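# Pack a grinder body into the open carton

## Task

Put one grinder body inside the open carton, then release it so no gripper is still holding it.

## Robot and tools

Robot: two arms, left_arm and right_arm, each a six-joint arm with a two-finger parallel gripper and a wrist camera. The left_arm base is at (+0.010, +0.235, 0) m and the right_arm base at (+0.023, -0.299, 0) m. The names are labels only and do not match the left or right of any image. Cameras are cam_low (504x504), cam_left_wrist (616x616) and cam_right_wrist (616x616), and their images come back in that order.

Frame: every pose is given in one shared scene frame. Its origin sits on the table top midway between the arms, +x points out across the table, +z points up, and left_arm is on the +y side. Positions are in metres. Orientations are quaternions written w first (qw, qx, qy, qz). On the gripper, the fingers extend along its own +z axis and close along its own y axis. The reported end_effector_position is the point between the finger pads, about 1 cm short of the fingertips. Printed positions can be slightly wrong, more so at long reach, and arms often stop a centimetre or more off target, usually low.

Row format (used by both execute_actions and move): 16 numbers, all of them always present even if one arm is idle. Order: left_arm x, y, z, qw, qx, qy, qz, opening, then right_arm x, y, z, qw, qx, qy, qz, opening. The position and quaternion are an absolute target pose in the scene frame, not an offset. Opening runs from -1 (closed) to +1 (fully open, 0.094 m). It is a target, not a change.

execute_actions(actions): a list of up to 15 actions. Each action is a list of up to 15 rows, and each row is held for one 1/30 s step. If an action has fewer than 15 rows, its final row repeats until 15 steps are filled. An empty list moves nothing and simply returns the state and images. An action is rejected for both arms when a target is over 0.6 m from that gripper's current position along any of the gripper's own axes. If the first action is malformed or fails that check, nothing in the call runs. Each control step limits how far the command may lead the measured pose, to 70 mm and 16 degrees, so a distant target can need several actions. To hold orientation steady, repeat the same quaternion in every row; do not copy the drifting reported one.

move(target, speed, blocking): target is a single 16-number row as above, an absolute pose per arm. Both grippers travel in straight lines and arrive at the same moment, taking 0.5 to 10 s; a path still going at 10 s is cut short. speed is the top path speed in m/s, 0.002 to 0.5, default 0.25, with rotation capped at twice that value in rad/s. Openings are applied at the start. Paths do not avoid obstacles or the other arm. Faster contact strikes harder, and aiming past a contact point pushes harder. The result includes a "move:" line with the outcome (done, off_target, moving, held, fault) and any limits that applied (paced means the pose was clipped; held means a safety check paused steps, after which the arm may speed up sharply), plus each gripper's remaining distance. With blocking=false the result comes back after 0.5 s while motion continues; until a result shows the move finished, other moves and execute_actions are refused, so use wait or stop.

wait(seconds): 0 to 10; lets time pass while each arm keeps its last command. It ends early if a running move finishes. stop(): brakes a running move, which needs some distance, more at speed; the fingers keep moving. zoom_image(camera, region): region is [x0, y0, x1, y1] in pixels of that camera's latest image, origin at the top left, at most 504 by 504. read_manual(section): only "licences"; it returns licence text and moves nothing. finished_scene(scene): pass the current scene's number; it ends that scene for good and reports whether the goal was met, so call it only after the grinder body is settled in the carton and released.

Result lines: the state line shows each arm's gripper position and quaternion. "Hand target" shows the pose the controller is currently driving toward. grip_measured is the measured finger opening on the command scale; the last joint value gives it in metres. It can be off by about 1 mm. "pose unreachable" means a clearance check altered or blocked that arm's command. FAULT lines mean an arm stopped. MOTOR HOT warns from 85 °C; at 100 °C that arm goes limp and drops.

Gripping: to hold something, command an opening below grip_measured, about 0.03 below for a firm hold and less for a light one. Finger force tops out near 50 to 62 N per pad. Parts may be jerked briefly while held, and loose items may be nudged.

To keep an arm still, resend its last reported pose and its desired opening in every call. The robot holds the last command while you compose a reply.

Avoid: pushing anything off the table (fails the task), arms colliding or pressing on each other, dropping or slamming the part, hard pushes into the carton or table, and holding loads long enough to overheat. Prefer smooth, moderate-speed motions.

Each tool is called after ">>>" as name(argument=value, ...) on one line, values as JSON.

## Session

>>> execute_actions(actions=[])

Scene clock: 0.00 s.
left_arm: end_effector_position=(+0.1236, -0.1232, +0.3706) grip_measured=+1.000 end_effector_quat_wxyz=(+0.464, +0.694, +0.548, +0.046) | right_arm: end_effector_position=(+0.3835, -0.6904, +0.3073) grip_measured=+1.000 end_effector_quat_wxyz=(+0.637, +0.143, +0.714, -0.255)
Joint positions: left_arm=[-1.435  0.852  1.001 -0.881 -0.565  0.554  0.094] | right_arm=[-0.764  1.239  0.723  0.452 -0.361 -0.205  0.094]
Joint velocities: left_arm=[-0.024 -0.015 -0.002 -0.012 -0.037  0.007  0.   ] | right_arm=[ 0.005  0.005  0.002  0.017 -0.022  0.007  0.   ]
Motor temperatures (°C, as the motors report them): left_arm=[17 18 18 16 18 18] | right_arm=[17 20 17 19 20 19]
Hand target (left_arm): +0.124, -0.126, +0.385; +0.474, +0.688, +0.548, +0.039
Hand target (right_arm): +0.386, -0.694, +0.323; +0.645, +0.137, +0.704, -0.262

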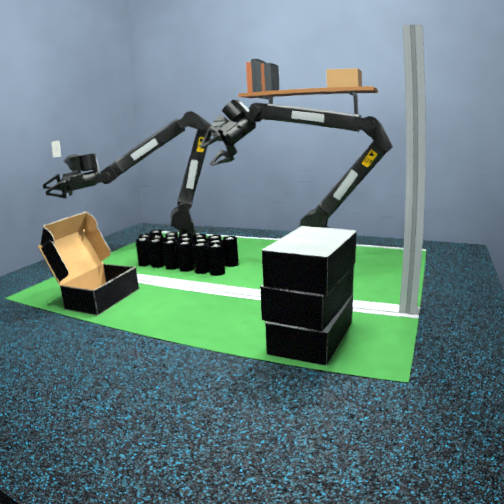

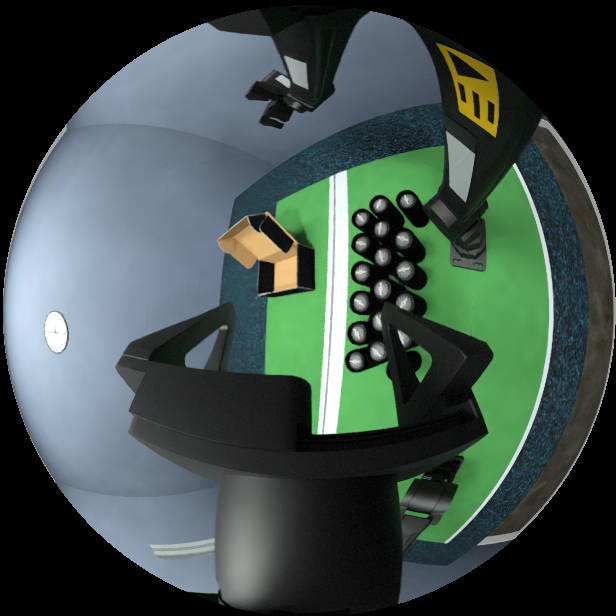

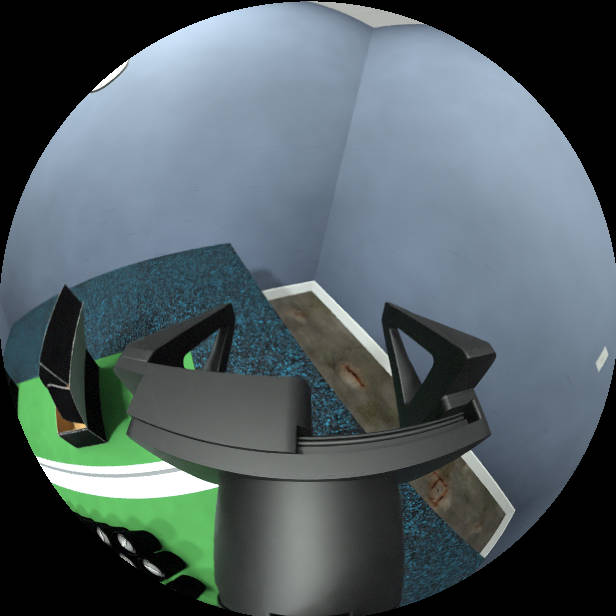

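>>> move(target=[0.31,-0.01,0.2,-0.2,0,0.98,0,0.5,0.3835,-0.6904,0.3073,0.637,0.143,0.714,-0.255,1], speed=0.4)

>>> move(target=[0.3,-0.03,0.115,-0.342,0,0.94,0,0.5,0.3835,-0.6904,0.3073,0.637,0.143,0.714,-0.255,1])

Scene clock: 4.73 s.
left_arm: end_effector_position=(+0.2920, -0.0006, +0.1939) grip_measured=+0.503 end_effector_quat_wxyz=(-0.220, -0.000, +0.975, -0.014) | right_arm: end_effector_position=(+0.3835, -0.6904, +0.3073) grip_measured=+1.000 end_effector_quat_wxyz=(+0.637, +0.143, +0.714, -0.255)
Joint positions: left_arm=[-0.5    1.545  1.3   -1.691  0.259 -0.527  0.071] | right_arm=[-0.764  1.239  0.723  0.452 -0.361 -0.205  0.094]
Joint velocities: left_arm=[-0.005 -0.005  0.017  0.007 -0.007 -0.066  0.   ] | right_arm=[-0.034 -0.005 -0.012  0.007  0.037 -0.007  0.   ]
Motor temperatures (°C, as the motors report them): left_arm=[17 18 20 16 18 18] | right_arm=[17 20 18 19 20 19]
Hand target (left_arm): +0.302, -0.008, +0.208; -0.208, -0.003, +0.978, -0.022
Hand target (right_arm): +0.384, -0.690, +0.307; +0.637, +0.143, +0.714, -0.255
Off the commanded pose (left_arm): 0.021 m, 3 deg.
Off the commanded pose (right_arm): 0.000 m, 0 deg.
joint sent to its limit (left arm) — the command would take joint 4 (wrist pitch) past its lower limit, so that joint was sent only as far as its limit.
move: off_target (left_arm)

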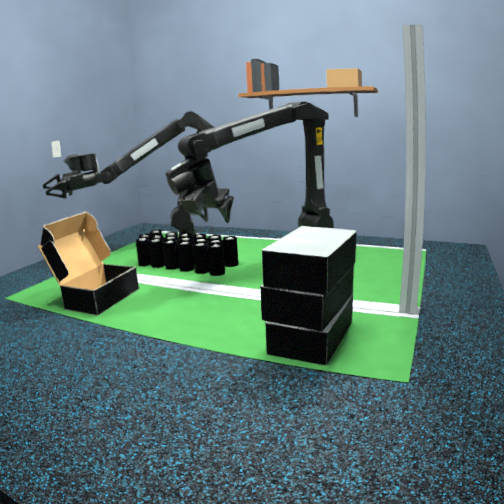

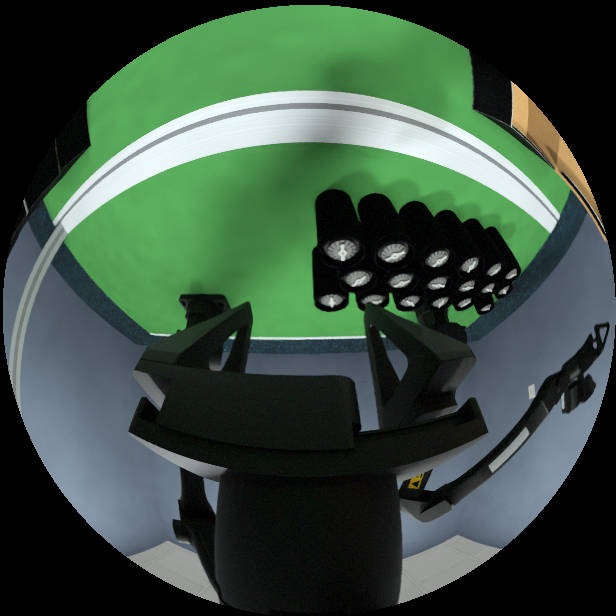

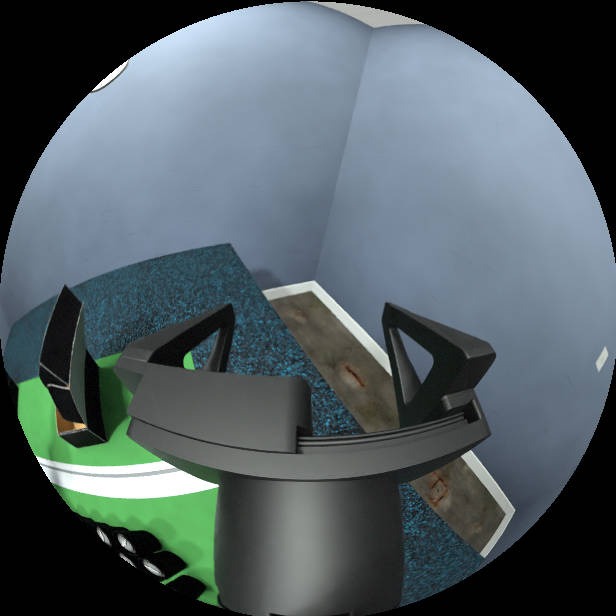

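Scene clock: 5.80 s.
left_arm: end_effector_position=(+0.2913, -0.0203, +0.1032) grip_measured=+0.503 end_effector_quat_wxyz=(-0.352, -0.013, +0.936, +0.007) | right_arm: end_effector_position=(+0.3835, -0.6904, +0.3073) grip_measured=+1.000 end_effector_quat_wxyz=(+0.637, +0.143, +0.714, -0.255)
Joint positions: left_arm=[-0.5    1.823  1.307 -1.691  0.362 -0.48   0.071] | right_arm=[-0.764  1.239  0.723  0.452 -0.361 -0.205  0.094]
Joint velocities: left_arm=[-0.005 -0.005 -0.017 -0.002 -0.007  0.066  0.   ] | right_arm=[-0.005  0.005 -0.002 -0.002 -0.022  0.007  0.   ]
Motor temperatures (°C, as the motors report them): left_arm=[17 18 21 16 18 18] | right_arm=[17 20 18 19 20 19]
Hand target (left_arm): +0.300, -0.030, +0.117; -0.339, -0.003, +0.941, -0.003
Hand target (right_arm): +0.384, -0.690, +0.307; +0.637, +0.143, +0.714, -0.255
Off the commanded pose (left_arm): 0.018 m, 2 deg.
Off the commanded pose (right_arm): 0.000 m, 0 deg.
joint sent to its limit (left arm) — the command would take joint 4 (wrist pitch) past its lower limit, so that joint was sent only as far as its limit.
move: off_target (left_arm)

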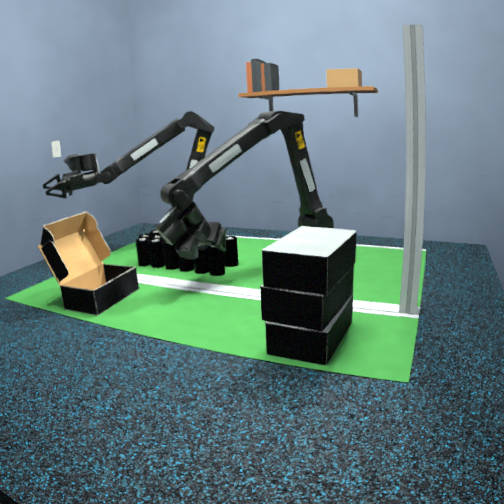

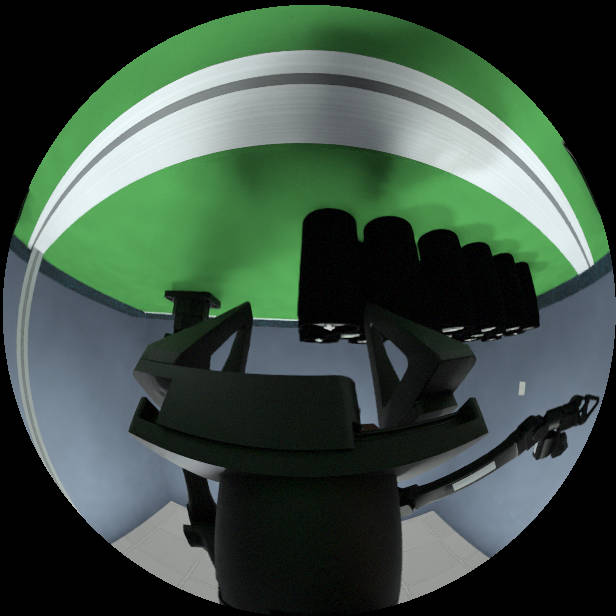

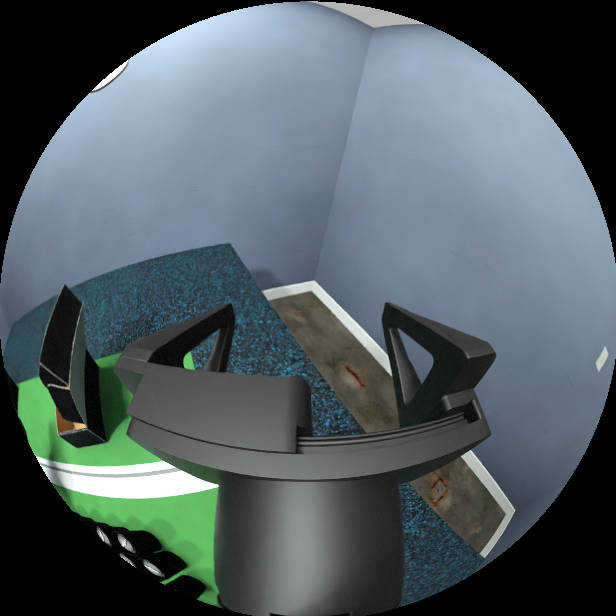

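>>> move(target=[0.248,-0.036,0.08,-0.36,0,0.933,0,0.45,0.3835,-0.6904,0.3073,0.637,0.143,0.714,-0.255,1], speed=0.04)

>>> move(target=[0.248,-0.04,0.08,-0.36,0,0.933,0,0.03,0.3835,-0.6904,0.3073,0.637,0.143,0.714,-0.255,1])

Scene clock: 9.20 s.
left_arm: end_effector_position=(+0.2514, -0.0327, +0.0799) grip_measured=+0.453 end_effector_quat_wxyz=(-0.366, -0.003, +0.931, +0.004) | right_arm: end_effector_position=(+0.3835, -0.6904, +0.3073) grip_measured=+1.000 end_effector_quat_wxyz=(+0.637, +0.143, +0.714, -0.255)
Joint positions: left_arm=[-0.567  1.812  1.207 -1.609  0.416 -0.507  0.068] | right_arm=[-0.764  1.239  0.723  0.452 -0.361 -0.205  0.094]
Joint velocities: left_arm=[ 0.005 -0.005  0.002  0.027 -0.007  0.007  0.001] | right_arm=[-0.015  0.005 -0.022 -0.002 -0.022  0.037  0.   ]
Motor temperatures (°C, as the motors report them): left_arm=[17 18 21 16 18 18] | right_arm=[17 20 18 19 20 19]
Hand target (left_arm): +0.248, -0.036, +0.080; -0.360, -0.000, +0.933, +0.001
Hand target (right_arm): +0.384, -0.690, +0.307; +0.637, +0.143, +0.714, -0.255
Off the commanded pose (left_arm): 0.005 m, 1 deg.
Off the commanded pose (right_arm): 0.000 m, 0 deg.
move: done

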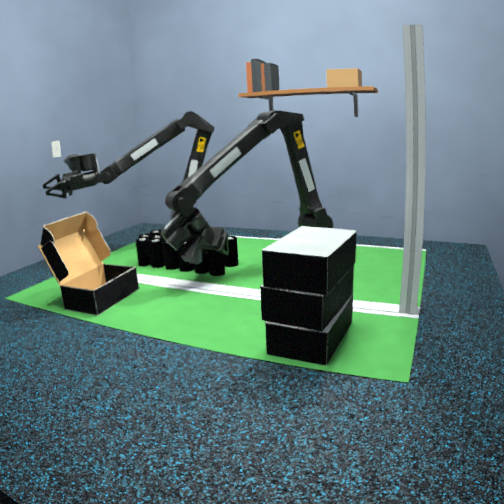

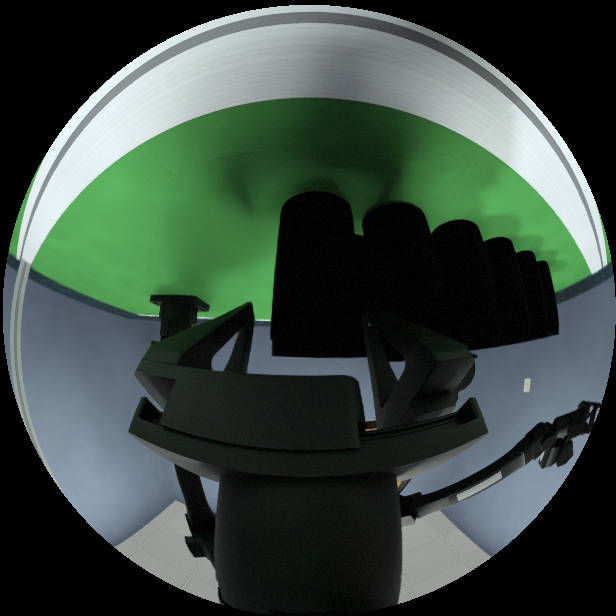

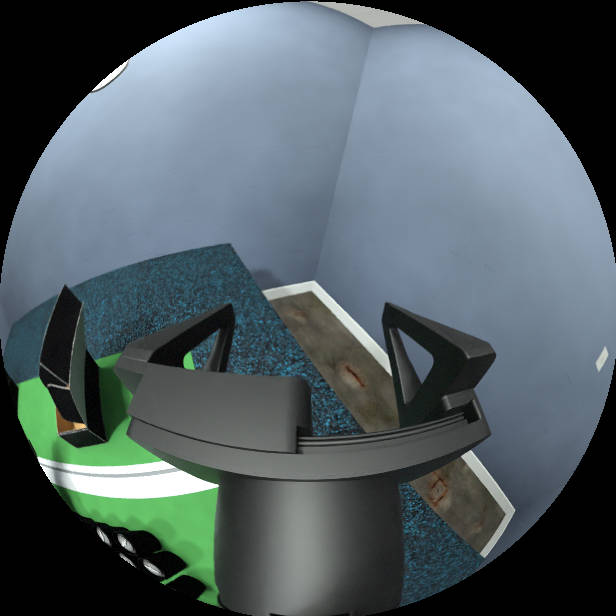

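Scene clock: 9.90 s.
left_arm: end_effector_position=(+0.2507, -0.0337, +0.0798) grip_measured=+0.050 end_effector_quat_wxyz=(-0.366, -0.007, +0.931, +0.005) | right_arm: end_effector_position=(+0.3835, -0.6904, +0.3073) grip_measured=+1.000 end_effector_quat_wxyz=(+0.637, +0.143, +0.714, -0.255)
Joint positions: left_arm=[-0.57   1.812  1.207 -1.608  0.417 -0.518  0.049] | right_arm=[-0.764  1.239  0.723  0.452 -0.361 -0.205  0.094]
Joint velocities: left_arm=[-0.005  0.005  0.002 -0.017  0.007  0.007  0.   ] | right_arm=[ 0.005 -0.005  0.007 -0.007 -0.007 -0.037  0.   ]
Motor temperatures (°C, as the motors report them): left_arm=[17 18 21 16 18 18] | right_arm=[17 20 18 19 20 19]
Hand target (left_arm): +0.248, -0.040, +0.080; -0.360, +0.000, +0.933, +0.000
Hand target (right_arm): +0.384, -0.690, +0.307; +0.637, +0.143, +0.714, -0.255
Off the commanded pose (left_arm): 0.007 m, 1 deg.
Off the commanded pose (right_arm): 0.000 m, 0 deg.
move: done

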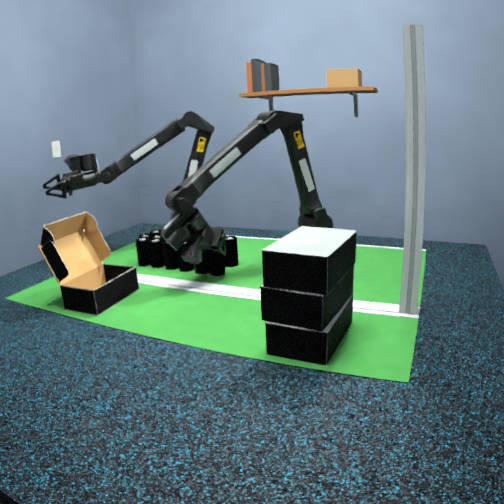

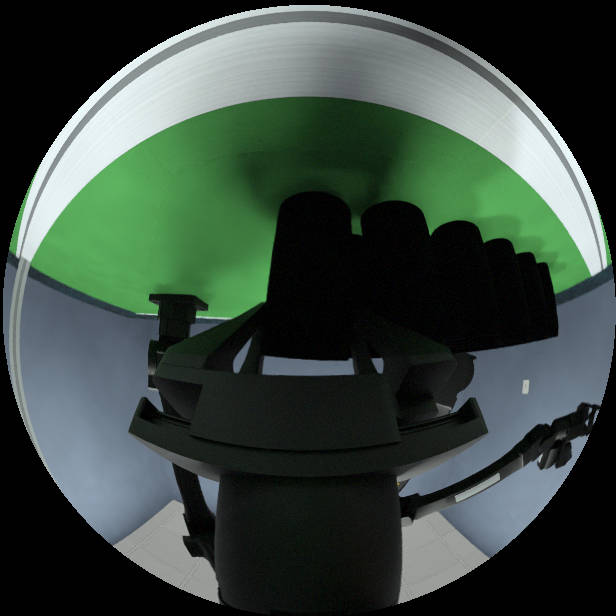

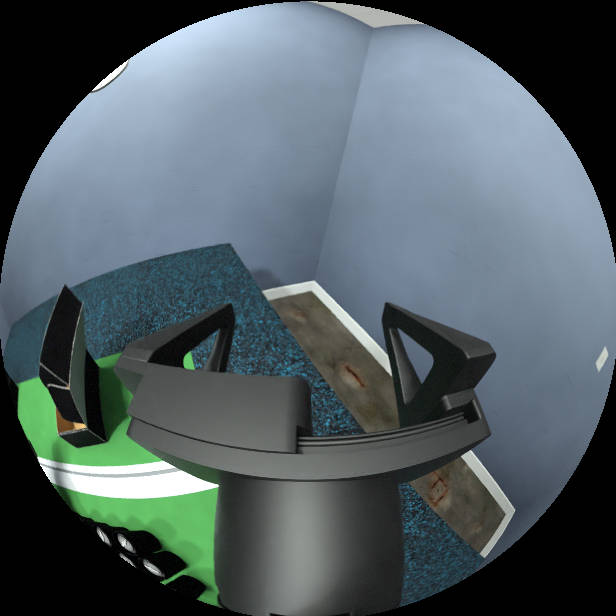

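Possibly shallow; regrasp deeper.

>>> move(target=[0.238,-0.038,0.072,-0.36,0,0.933,0,0.25,0.3835,-0.6904,0.3073,0.637,0.143,0.714,-0.255,1], speed=0.03)

>>> move(target=[0.238,-0.038,0.072,-0.36,0,0.933,0,-0.02,0.3835,-0.6904,0.3073,0.637,0.143,0.714,-0.255,1])

>>> move(target=[0.38,-0.04,0.25,0.1,0,0.995,0,-0.02,0.3835,-0.6904,0.3073,0.637,0.143,0.714,-0.255,1])

>>> move(target=[0.55,-0.275,0.22,0.37,0,0.93,0,-0.02,0.3835,-0.6904,0.3073,0.637,0.143,0.714,-0.255,1], speed=0.18)

Scene clock: 12.90 s.
left_arm: end_effector_position=(+0.2419, -0.0345, +0.0714) grip_measured=+0.247 end_effector_quat_wxyz=(-0.365, -0.004, +0.931, +0.003) | right_arm: end_effector_position=(+0.3835, -0.6904, +0.3073) grip_measured=+1.000 end_effector_quat_wxyz=(+0.637, +0.143, +0.714, -0.255)
Joint positions: left_arm=[-0.582  1.808  1.176 -1.574  0.426 -0.523  0.059] | right_arm=[-0.764  1.239  0.723  0.452 -0.361 -0.205  0.094]
Joint velocities: left_arm=[-0.005 -0.005 -0.002  0.002  0.007  0.007 -0.   ] | right_arm=[-0.005 -0.005  0.017 -0.012 -0.066  0.007  0.   ]
Motor temperatures (°C, as the motors report them): left_arm=[17 18 21 16 18 18] | right_arm=[17 20 19 19 20 19]
Hand target (left_arm): +0.238, -0.038, +0.072; -0.360, +0.000, +0.933, +0.000
Hand target (right_arm): +0.384, -0.690, +0.307; +0.637, +0.143, +0.714, -0.255
Off the commanded pose (left_arm): 0.005 m, 1 deg.
Off the commanded pose (right_arm): 0.000 m, 0 deg.
move: done

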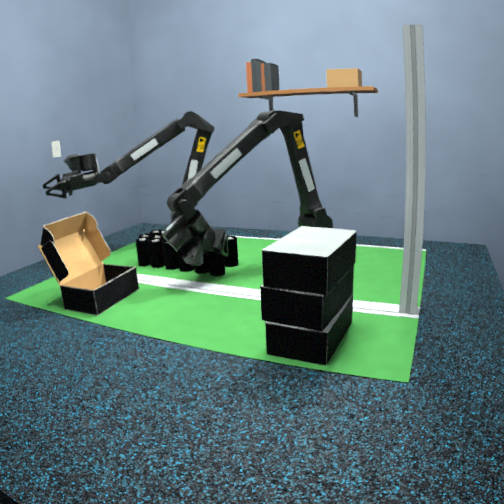

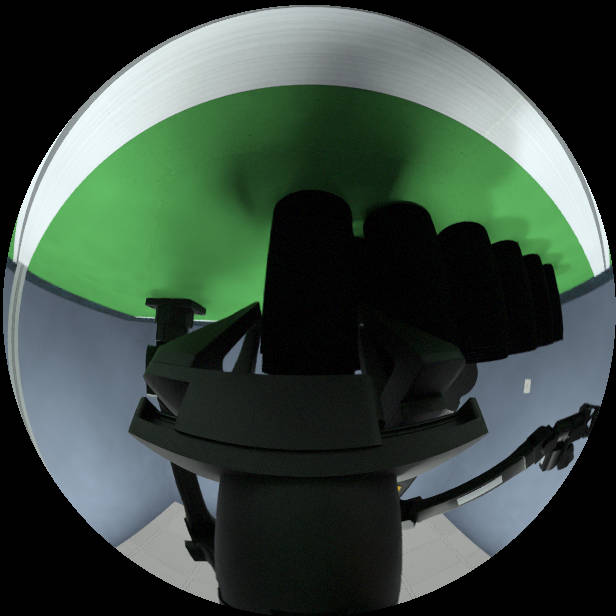

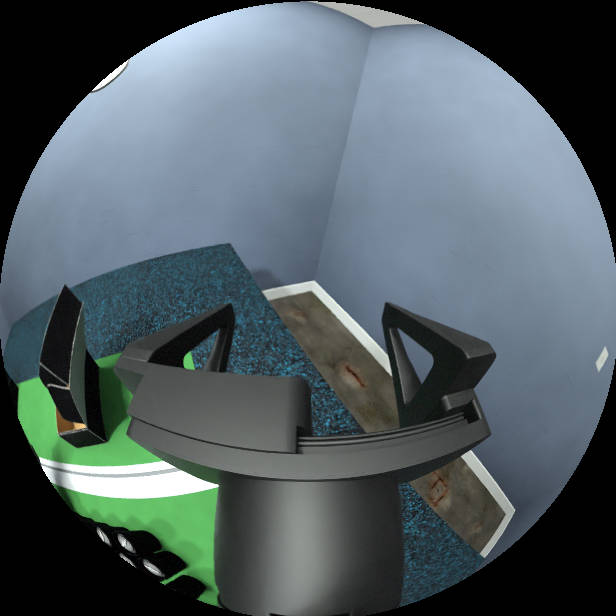

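Scene clock: 13.60 s.
left_arm: end_effector_position=(+0.2419, -0.0345, +0.0715) grip_measured=+0.026 end_effector_quat_wxyz=(-0.365, -0.004, +0.931, +0.003) | right_arm: end_effector_position=(+0.3835, -0.6904, +0.3073) grip_measured=+1.000 end_effector_quat_wxyz=(+0.637, +0.143, +0.714, -0.255)
Joint positions: left_arm=[-0.582  1.808  1.176 -1.574  0.426 -0.524  0.048] | right_arm=[-0.764  1.239  0.723  0.452 -0.361 -0.205  0.094]
Joint velocities: left_arm=[-0.015  0.005  0.002  0.002  0.037 -0.022  0.   ] | right_arm=[-0.015  0.005  0.002  0.017 -0.051 -0.007  0.   ]
Motor temperatures (°C, as the motors report them): left_arm=[17 18 21 16 18 18] | right_arm=[17 20 19 19 20 19]
Hand target (left_arm): +0.238, -0.038, +0.072; -0.360, +0.000, +0.933, +0.000
Hand target (right_arm): +0.384, -0.690, +0.307; +0.637, +0.143, +0.714, -0.255
Off the commanded pose (left_arm): 0.005 m, 1 deg.
Off the commanded pose (right_arm): 0.000 m, 0 deg.
move: done

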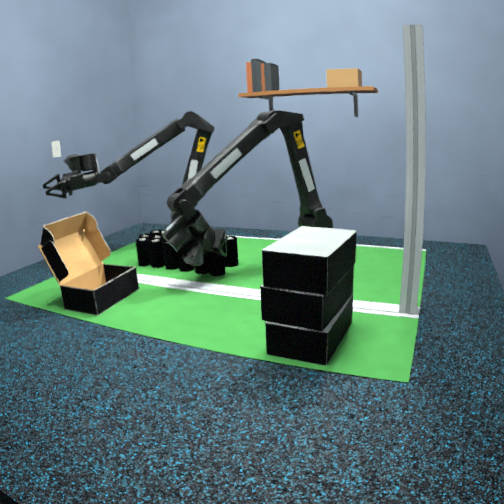

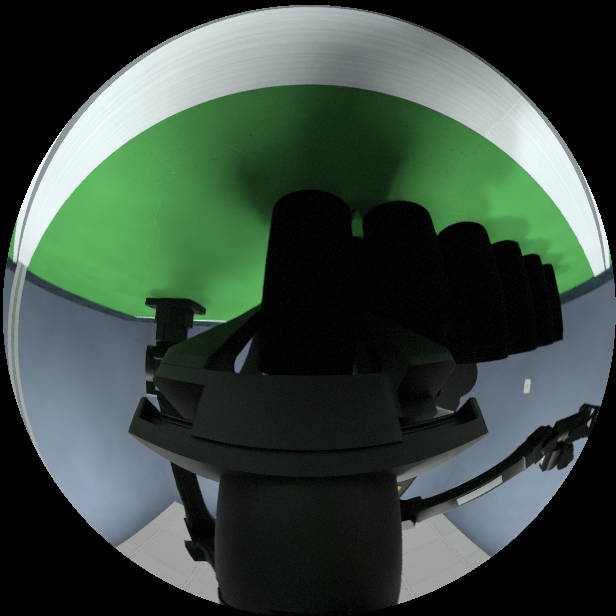

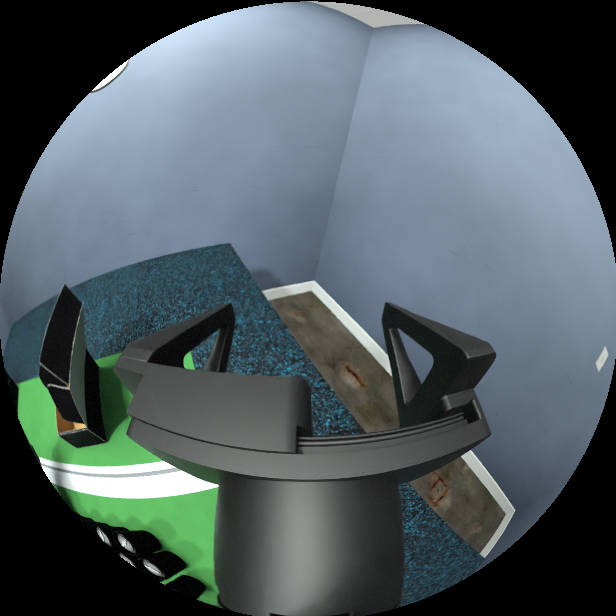

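Scene clock: 15.90 s.
left_arm: end_effector_position=(+0.3641, -0.0195, +0.2105) grip_measured=+0.026 end_effector_quat_wxyz=(+0.060, +0.006, +0.998, +0.033) | right_arm: end_effector_position=(+0.3835, -0.6904, +0.3073) grip_measured=+1.000 end_effector_quat_wxyz=(+0.637, +0.143, +0.714, -0.255)
Joint positions: left_arm=[-0.597  1.454  1.297 -1.36  -0.126 -0.655  0.048] | right_arm=[-0.764  1.239  0.723  0.452 -0.361 -0.205  0.094]
Joint velocities: left_arm=[ 0.005 -0.005  0.007 -0.012 -0.022 -0.007  0.   ] | right_arm=[-0.005 -0.015 -0.012  0.007 -0.125 -0.022  0.   ]
Motor temperatures (°C, as the motors report them): left_arm=[17 19 21 16 18 18] | right_arm=[17 20 19 19 20 19]
Hand target (left_arm): +0.378, -0.036, +0.244; +0.099, +0.009, +0.995, +0.004
Hand target (right_arm): +0.384, -0.690, +0.307; +0.637, +0.143, +0.714, -0.255
Off the commanded pose (left_arm): 0.047 m, 6 deg.
Off the commanded pose (right_arm): 0.000 m, 0 deg.
move: off_target (left_arm)

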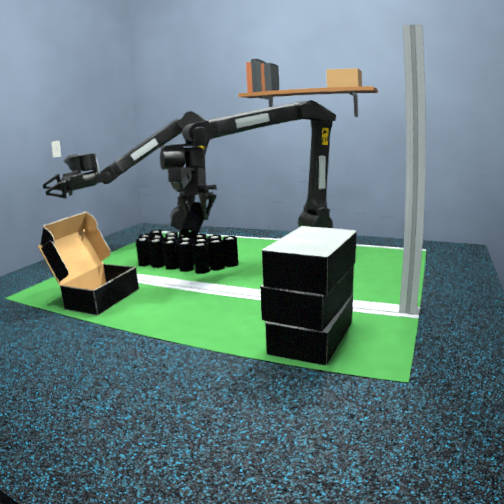

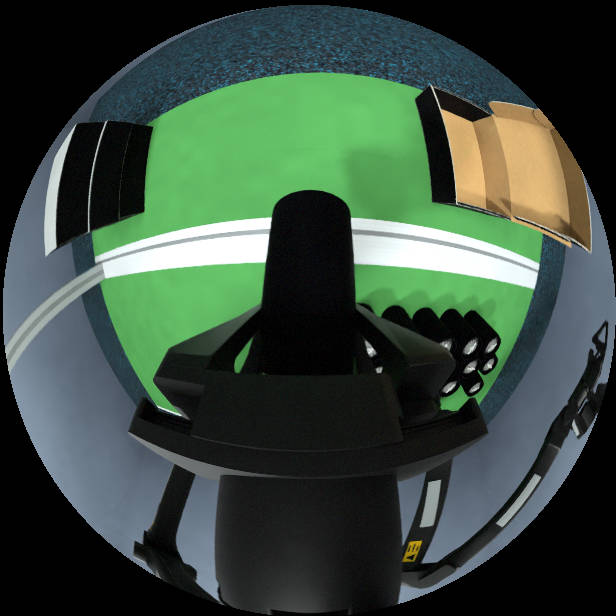

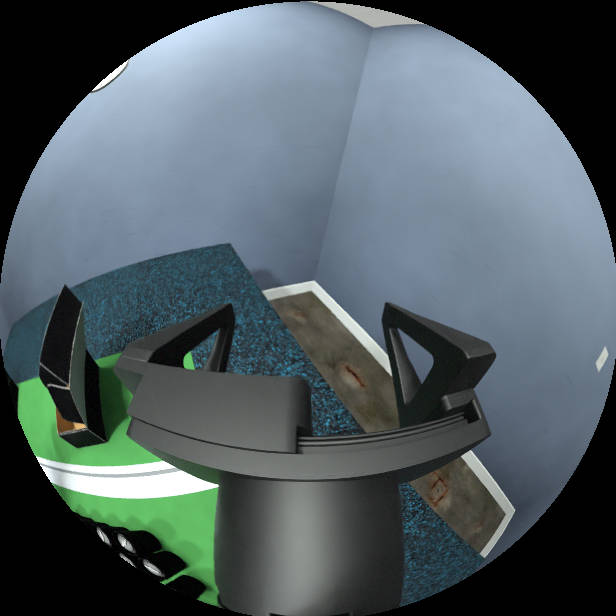

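Scene clock: 18.17 s.
left_arm: end_effector_position=(+0.5420, -0.2497, +0.1763) grip_measured=+0.026 end_effector_quat_wxyz=(+0.339, +0.014, +0.940, +0.038) | right_arm: end_effector_position=(+0.3835, -0.6904, +0.3073) grip_measured=+1.000 end_effector_quat_wxyz=(+0.637, +0.143, +0.714, -0.255)
Joint positions: left_arm=[-0.79   2.008  1.824 -0.942 -0.554 -0.707  0.048] | right_arm=[-0.764  1.239  0.723  0.452 -0.361 -0.205  0.094]
Joint velocities: left_arm=[-0.015 -0.005  0.012 -0.002 -0.022 -0.007  0.   ] | right_arm=[ 0.005 -0.005 -0.007 -0.027 -0.051 -0.037  0.   ]
Motor temperatures (°C, as the motors report them): left_arm=[17 19 22 16 18 18] | right_arm=[17 20 19 19 20 19]
Hand target (left_arm): +0.554, -0.269, +0.218; +0.371, +0.005, +0.928, +0.006
Hand target (right_arm): +0.384, -0.690, +0.307; +0.637, +0.143, +0.714, -0.255
Off the commanded pose (left_arm): 0.051 m, 6 deg.
Off the commanded pose (right_arm): 0.000 m, 0 deg.
move: off_target (left_arm)

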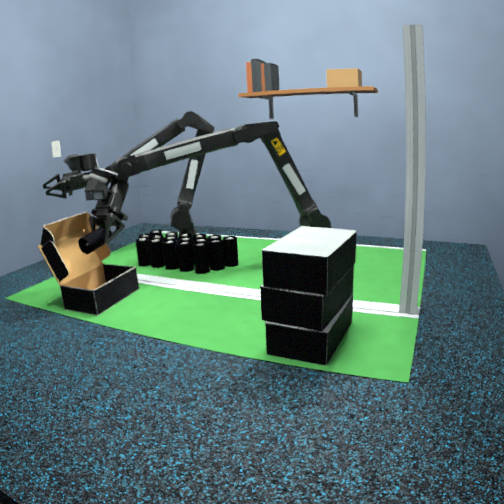

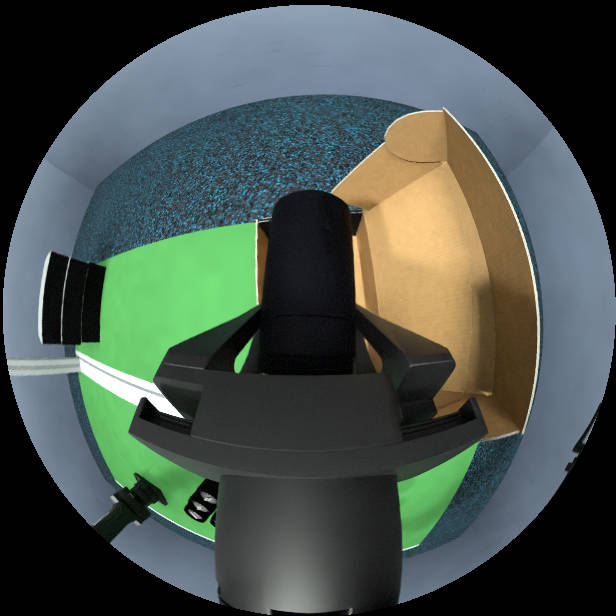

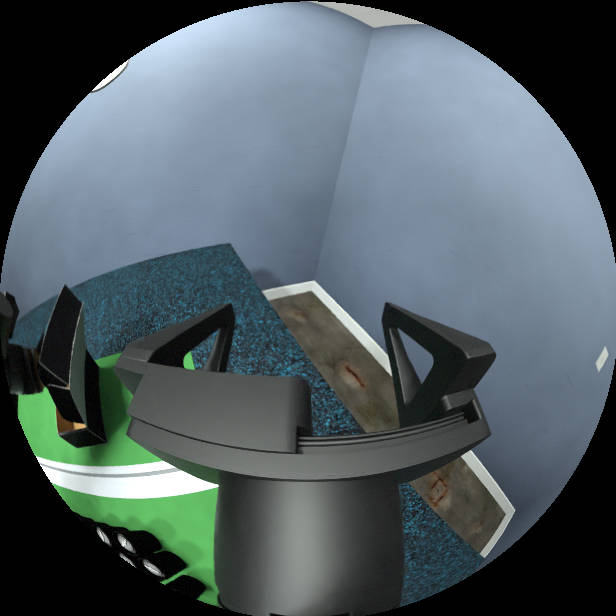

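>>> move(target=[0.567,-0.262,0.065,0.37,-0.057,0.93,0.022,-0.02,0.3835,-0.6904,0.3073,0.637,0.143,0.714,-0.255,1], speed=0.06)

Scene clock: 21.70 s.
left_arm: end_effector_position=(+0.5598, -0.2604, +0.0608) grip_measured=+0.026 end_effector_quat_wxyz=(+0.358, -0.046, +0.932, +0.031) | right_arm: end_effector_position=(+0.3835, -0.6904, +0.3073) grip_measured=+1.000 end_effector_quat_wxyz=(+0.637, +0.143, +0.714, -0.255)
Joint positions: left_arm=[-0.79   2.16   1.748 -0.703 -0.6   -0.819  0.048] | right_arm=[-0.764  1.239  0.723  0.452 -0.361 -0.205  0.094]
Joint velocities: left_arm=[-0.015 -0.015 -0.007 -0.002 -0.066  0.022 -0.001] | right_arm=[-0.005  0.005  0.002 -0.007 -0.037  0.051  0.   ]
Motor temperatures (°C, as the motors report them): left_arm=[17 19 23 16 18 18] | right_arm=[17 20 19 19 20 19]
Hand target (left_arm): +0.567, -0.261, +0.065; +0.369, -0.057, +0.928, +0.022
Hand target (right_arm): +0.384, -0.690, +0.307; +0.637, +0.143, +0.714, -0.255
Off the commanded pose (left_arm): 0.009 m, 2 deg.
Off the commanded pose (right_arm): 0.000 m, 0 deg.
move: done

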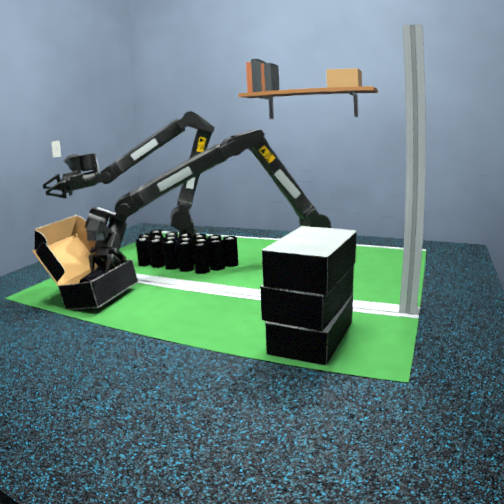

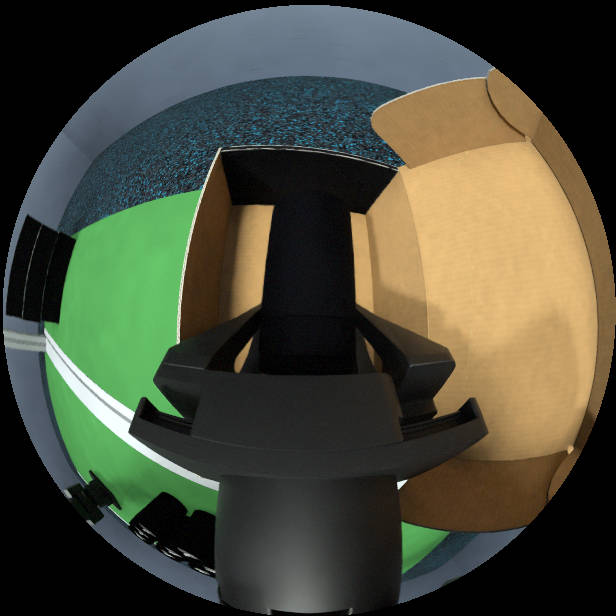

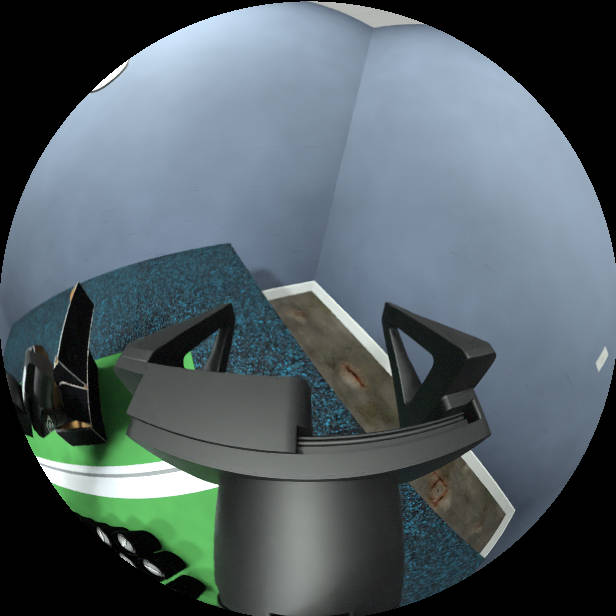

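Wrist presses the lid flap; remove yaw, reduce tilt, shift +y.

>>> move(target=[0.575,-0.245,0.045,0.31,0.02,0.95,-0.007,-0.02,0.3835,-0.6904,0.3073,0.637,0.143,0.714,-0.255,1], speed=0.06)

>>> move(target=[0.575,-0.245,0.045,0.31,0.02,0.95,-0.007,0.3,0.3835,-0.6904,0.3073,0.637,0.143,0.714,-0.255,1])

>>> move(target=[0.565,-0.235,0.18,0.31,0.02,0.95,-0.007,0.3,0.3835,-0.6904,0.3073,0.637,0.143,0.714,-0.255,1])

Scene clock: 25.13 s.
left_arm: end_effector_position=(+0.5664, -0.2491, +0.0333) grip_measured=+0.026 end_effector_quat_wxyz=(+0.301, +0.024, +0.953, -0.001) | right_arm: end_effector_position=(+0.3835, -0.6904, +0.3073) grip_measured=+1.000 end_effector_quat_wxyz=(+0.637, +0.143, +0.714, -0.255)
Joint positions: left_arm=[-0.735  2.158  1.703 -0.655 -0.416 -0.66   0.048] | right_arm=[-0.764  1.239  0.723  0.452 -0.361 -0.205  0.094]
Joint velocities: left_arm=[-0.005  0.005  0.012 -0.002 -0.022  0.051  0.   ] | right_arm=[-0.005 -0.005  0.012  0.007 -0.007 -0.022  0.   ]
Motor temperatures (°C, as the motors report them): left_arm=[17 20 23 16 19 18] | right_arm=[17 21 19 19 20 19]
Hand target (left_arm): +0.574, -0.245, +0.045; +0.311, +0.020, +0.950, -0.008
Hand target (right_arm): +0.384, -0.690, +0.307; +0.637, +0.143, +0.714, -0.255
Off the commanded pose (left_arm): 0.015 m, 1 deg.
Off the commanded pose (right_arm): 0.000 m, 0 deg.
move: off_target (left_arm)

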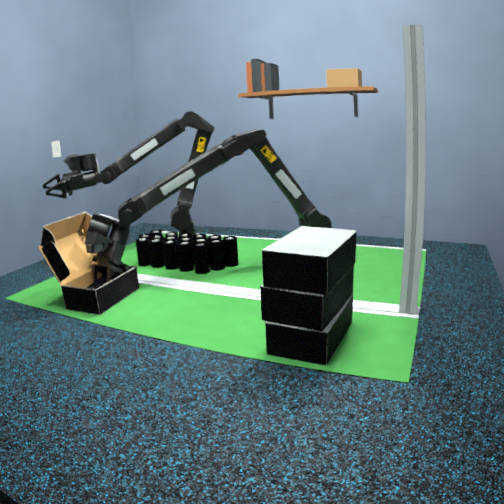

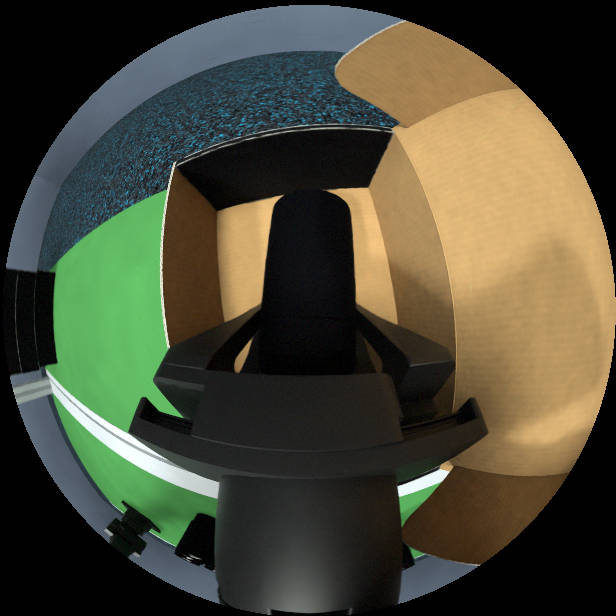

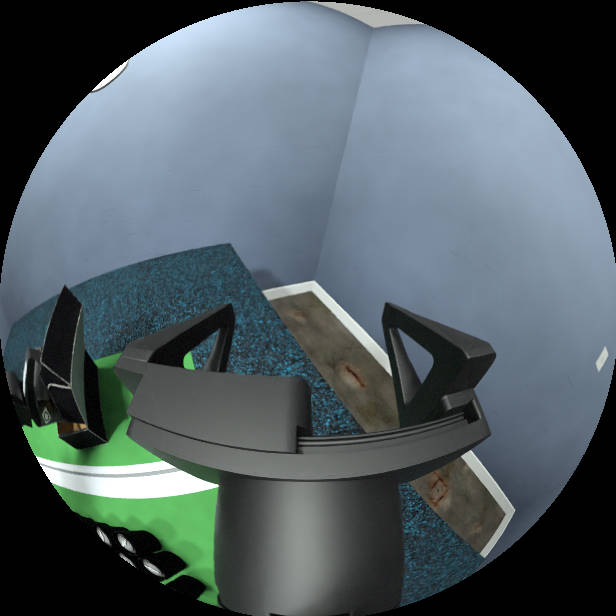

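Scene clock: 25.83 s.
left_arm: end_effector_position=(+0.5672, -0.2483, +0.0341) grip_measured=+0.297 end_effector_quat_wxyz=(+0.301, +0.025, +0.953, -0.001) | right_arm: end_effector_position=(+0.3835, -0.6904, +0.3073) grip_measured=+1.000 end_effector_quat_wxyz=(+0.637, +0.143, +0.714, -0.255)
Joint positions: left_arm=[-0.733  2.157  1.703 -0.655 -0.416 -0.657  0.061] | right_arm=[-0.764  1.239  0.723  0.452 -0.361 -0.205  0.094]
Joint velocities: left_arm=[ 0.005 -0.005  0.002 -0.012  0.007  0.022  0.002] | right_arm=[-0.005 -0.015 -0.007 -0.012  0.037 -0.007  0.   ]
Motor temperatures (°C, as the motors report them): left_arm=[17 20 23 16 19 18] | right_arm=[17 21 19 19 20 19]
Hand target (left_arm): +0.575, -0.245, +0.045; +0.310, +0.020, +0.950, -0.007
Hand target (right_arm): +0.384, -0.690, +0.307; +0.637, +0.143, +0.714, -0.255
Off the commanded pose (left_arm): 0.014 m, 1 deg.
Off the commanded pose (right_arm): 0.000 m, 0 deg.
move: off_target (left_arm)

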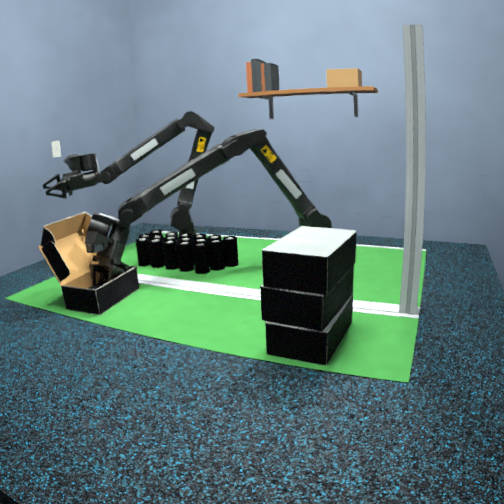

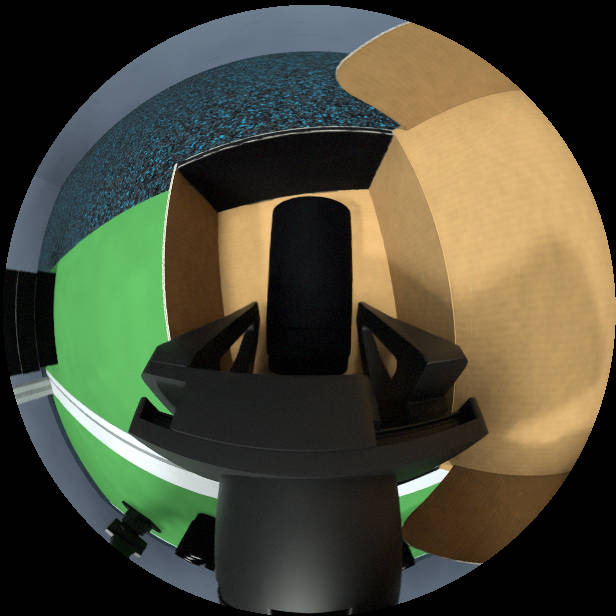

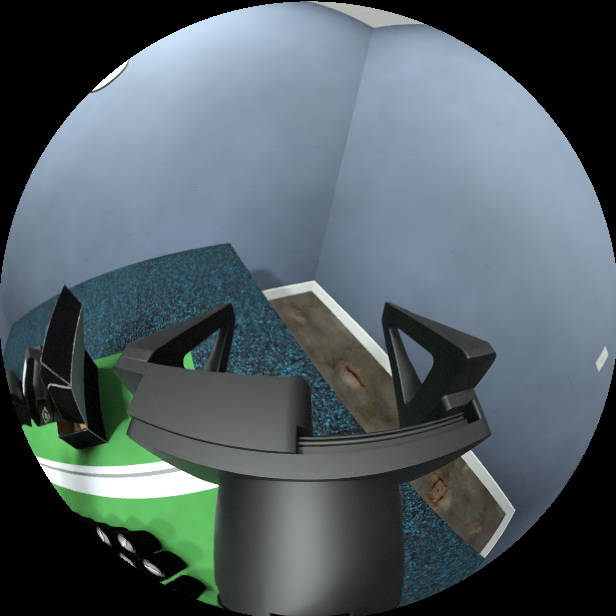

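Scene clock: 26.90 s.
left_arm: end_effector_position=(+0.5538, -0.2346, +0.1726) grip_measured=+0.297 end_effector_quat_wxyz=(+0.307, +0.023, +0.951, -0.007) | right_arm: end_effector_position=(+0.3835, -0.6904, +0.3073) grip_measured=+1.000 end_effector_quat_wxyz=(+0.637, +0.143, +0.714, -0.255)
Joint positions: left_arm=[-0.733  1.976  1.781 -0.896 -0.415 -0.656  0.061] | right_arm=[-0.764  1.239  0.723  0.452 -0.361 -0.205  0.094]
Joint velocities: left_arm=[ 0.005  0.005 -0.002 -0.002 -0.022 -0.051 -0.   ] | right_arm=[-0.024 -0.015  0.007  0.002  0.022  0.007  0.   ]
Motor temperatures (°C, as the motors report them): left_arm=[17 20 23 16 19 18] | right_arm=[17 21 19 19 20 19]
Hand target (left_arm): +0.565, -0.235, +0.179; +0.310, +0.020, +0.950, -0.007
Hand target (right_arm): +0.384, -0.690, +0.307; +0.637, +0.143, +0.714, -0.255
Off the commanded pose (left_arm): 0.013 m, 1 deg.
Off the commanded pose (right_arm): 0.000 m, 0 deg.
move: off_target (left_arm)

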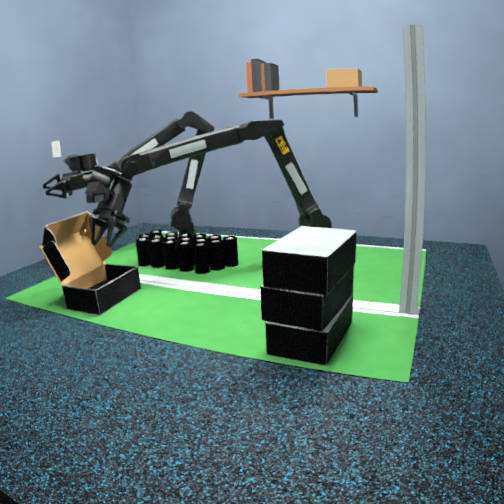

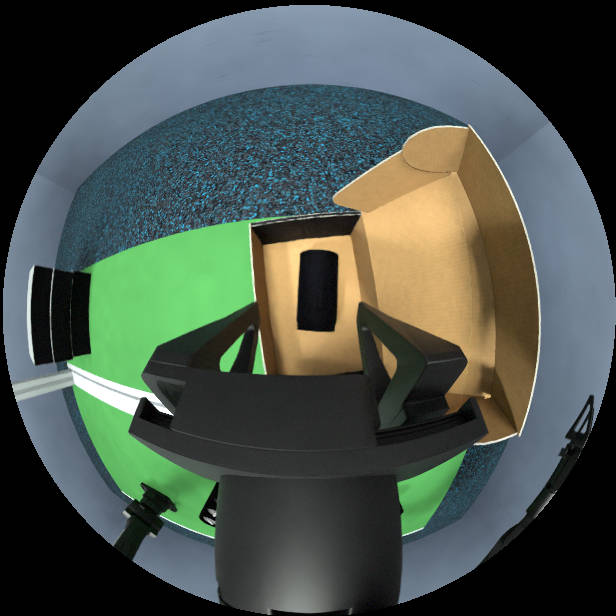

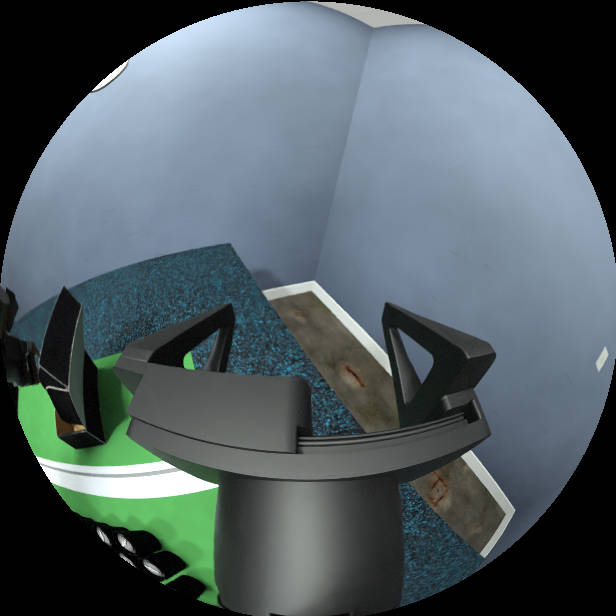

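>>> finished_scene(scene=2)

The scene is finished: the task was done.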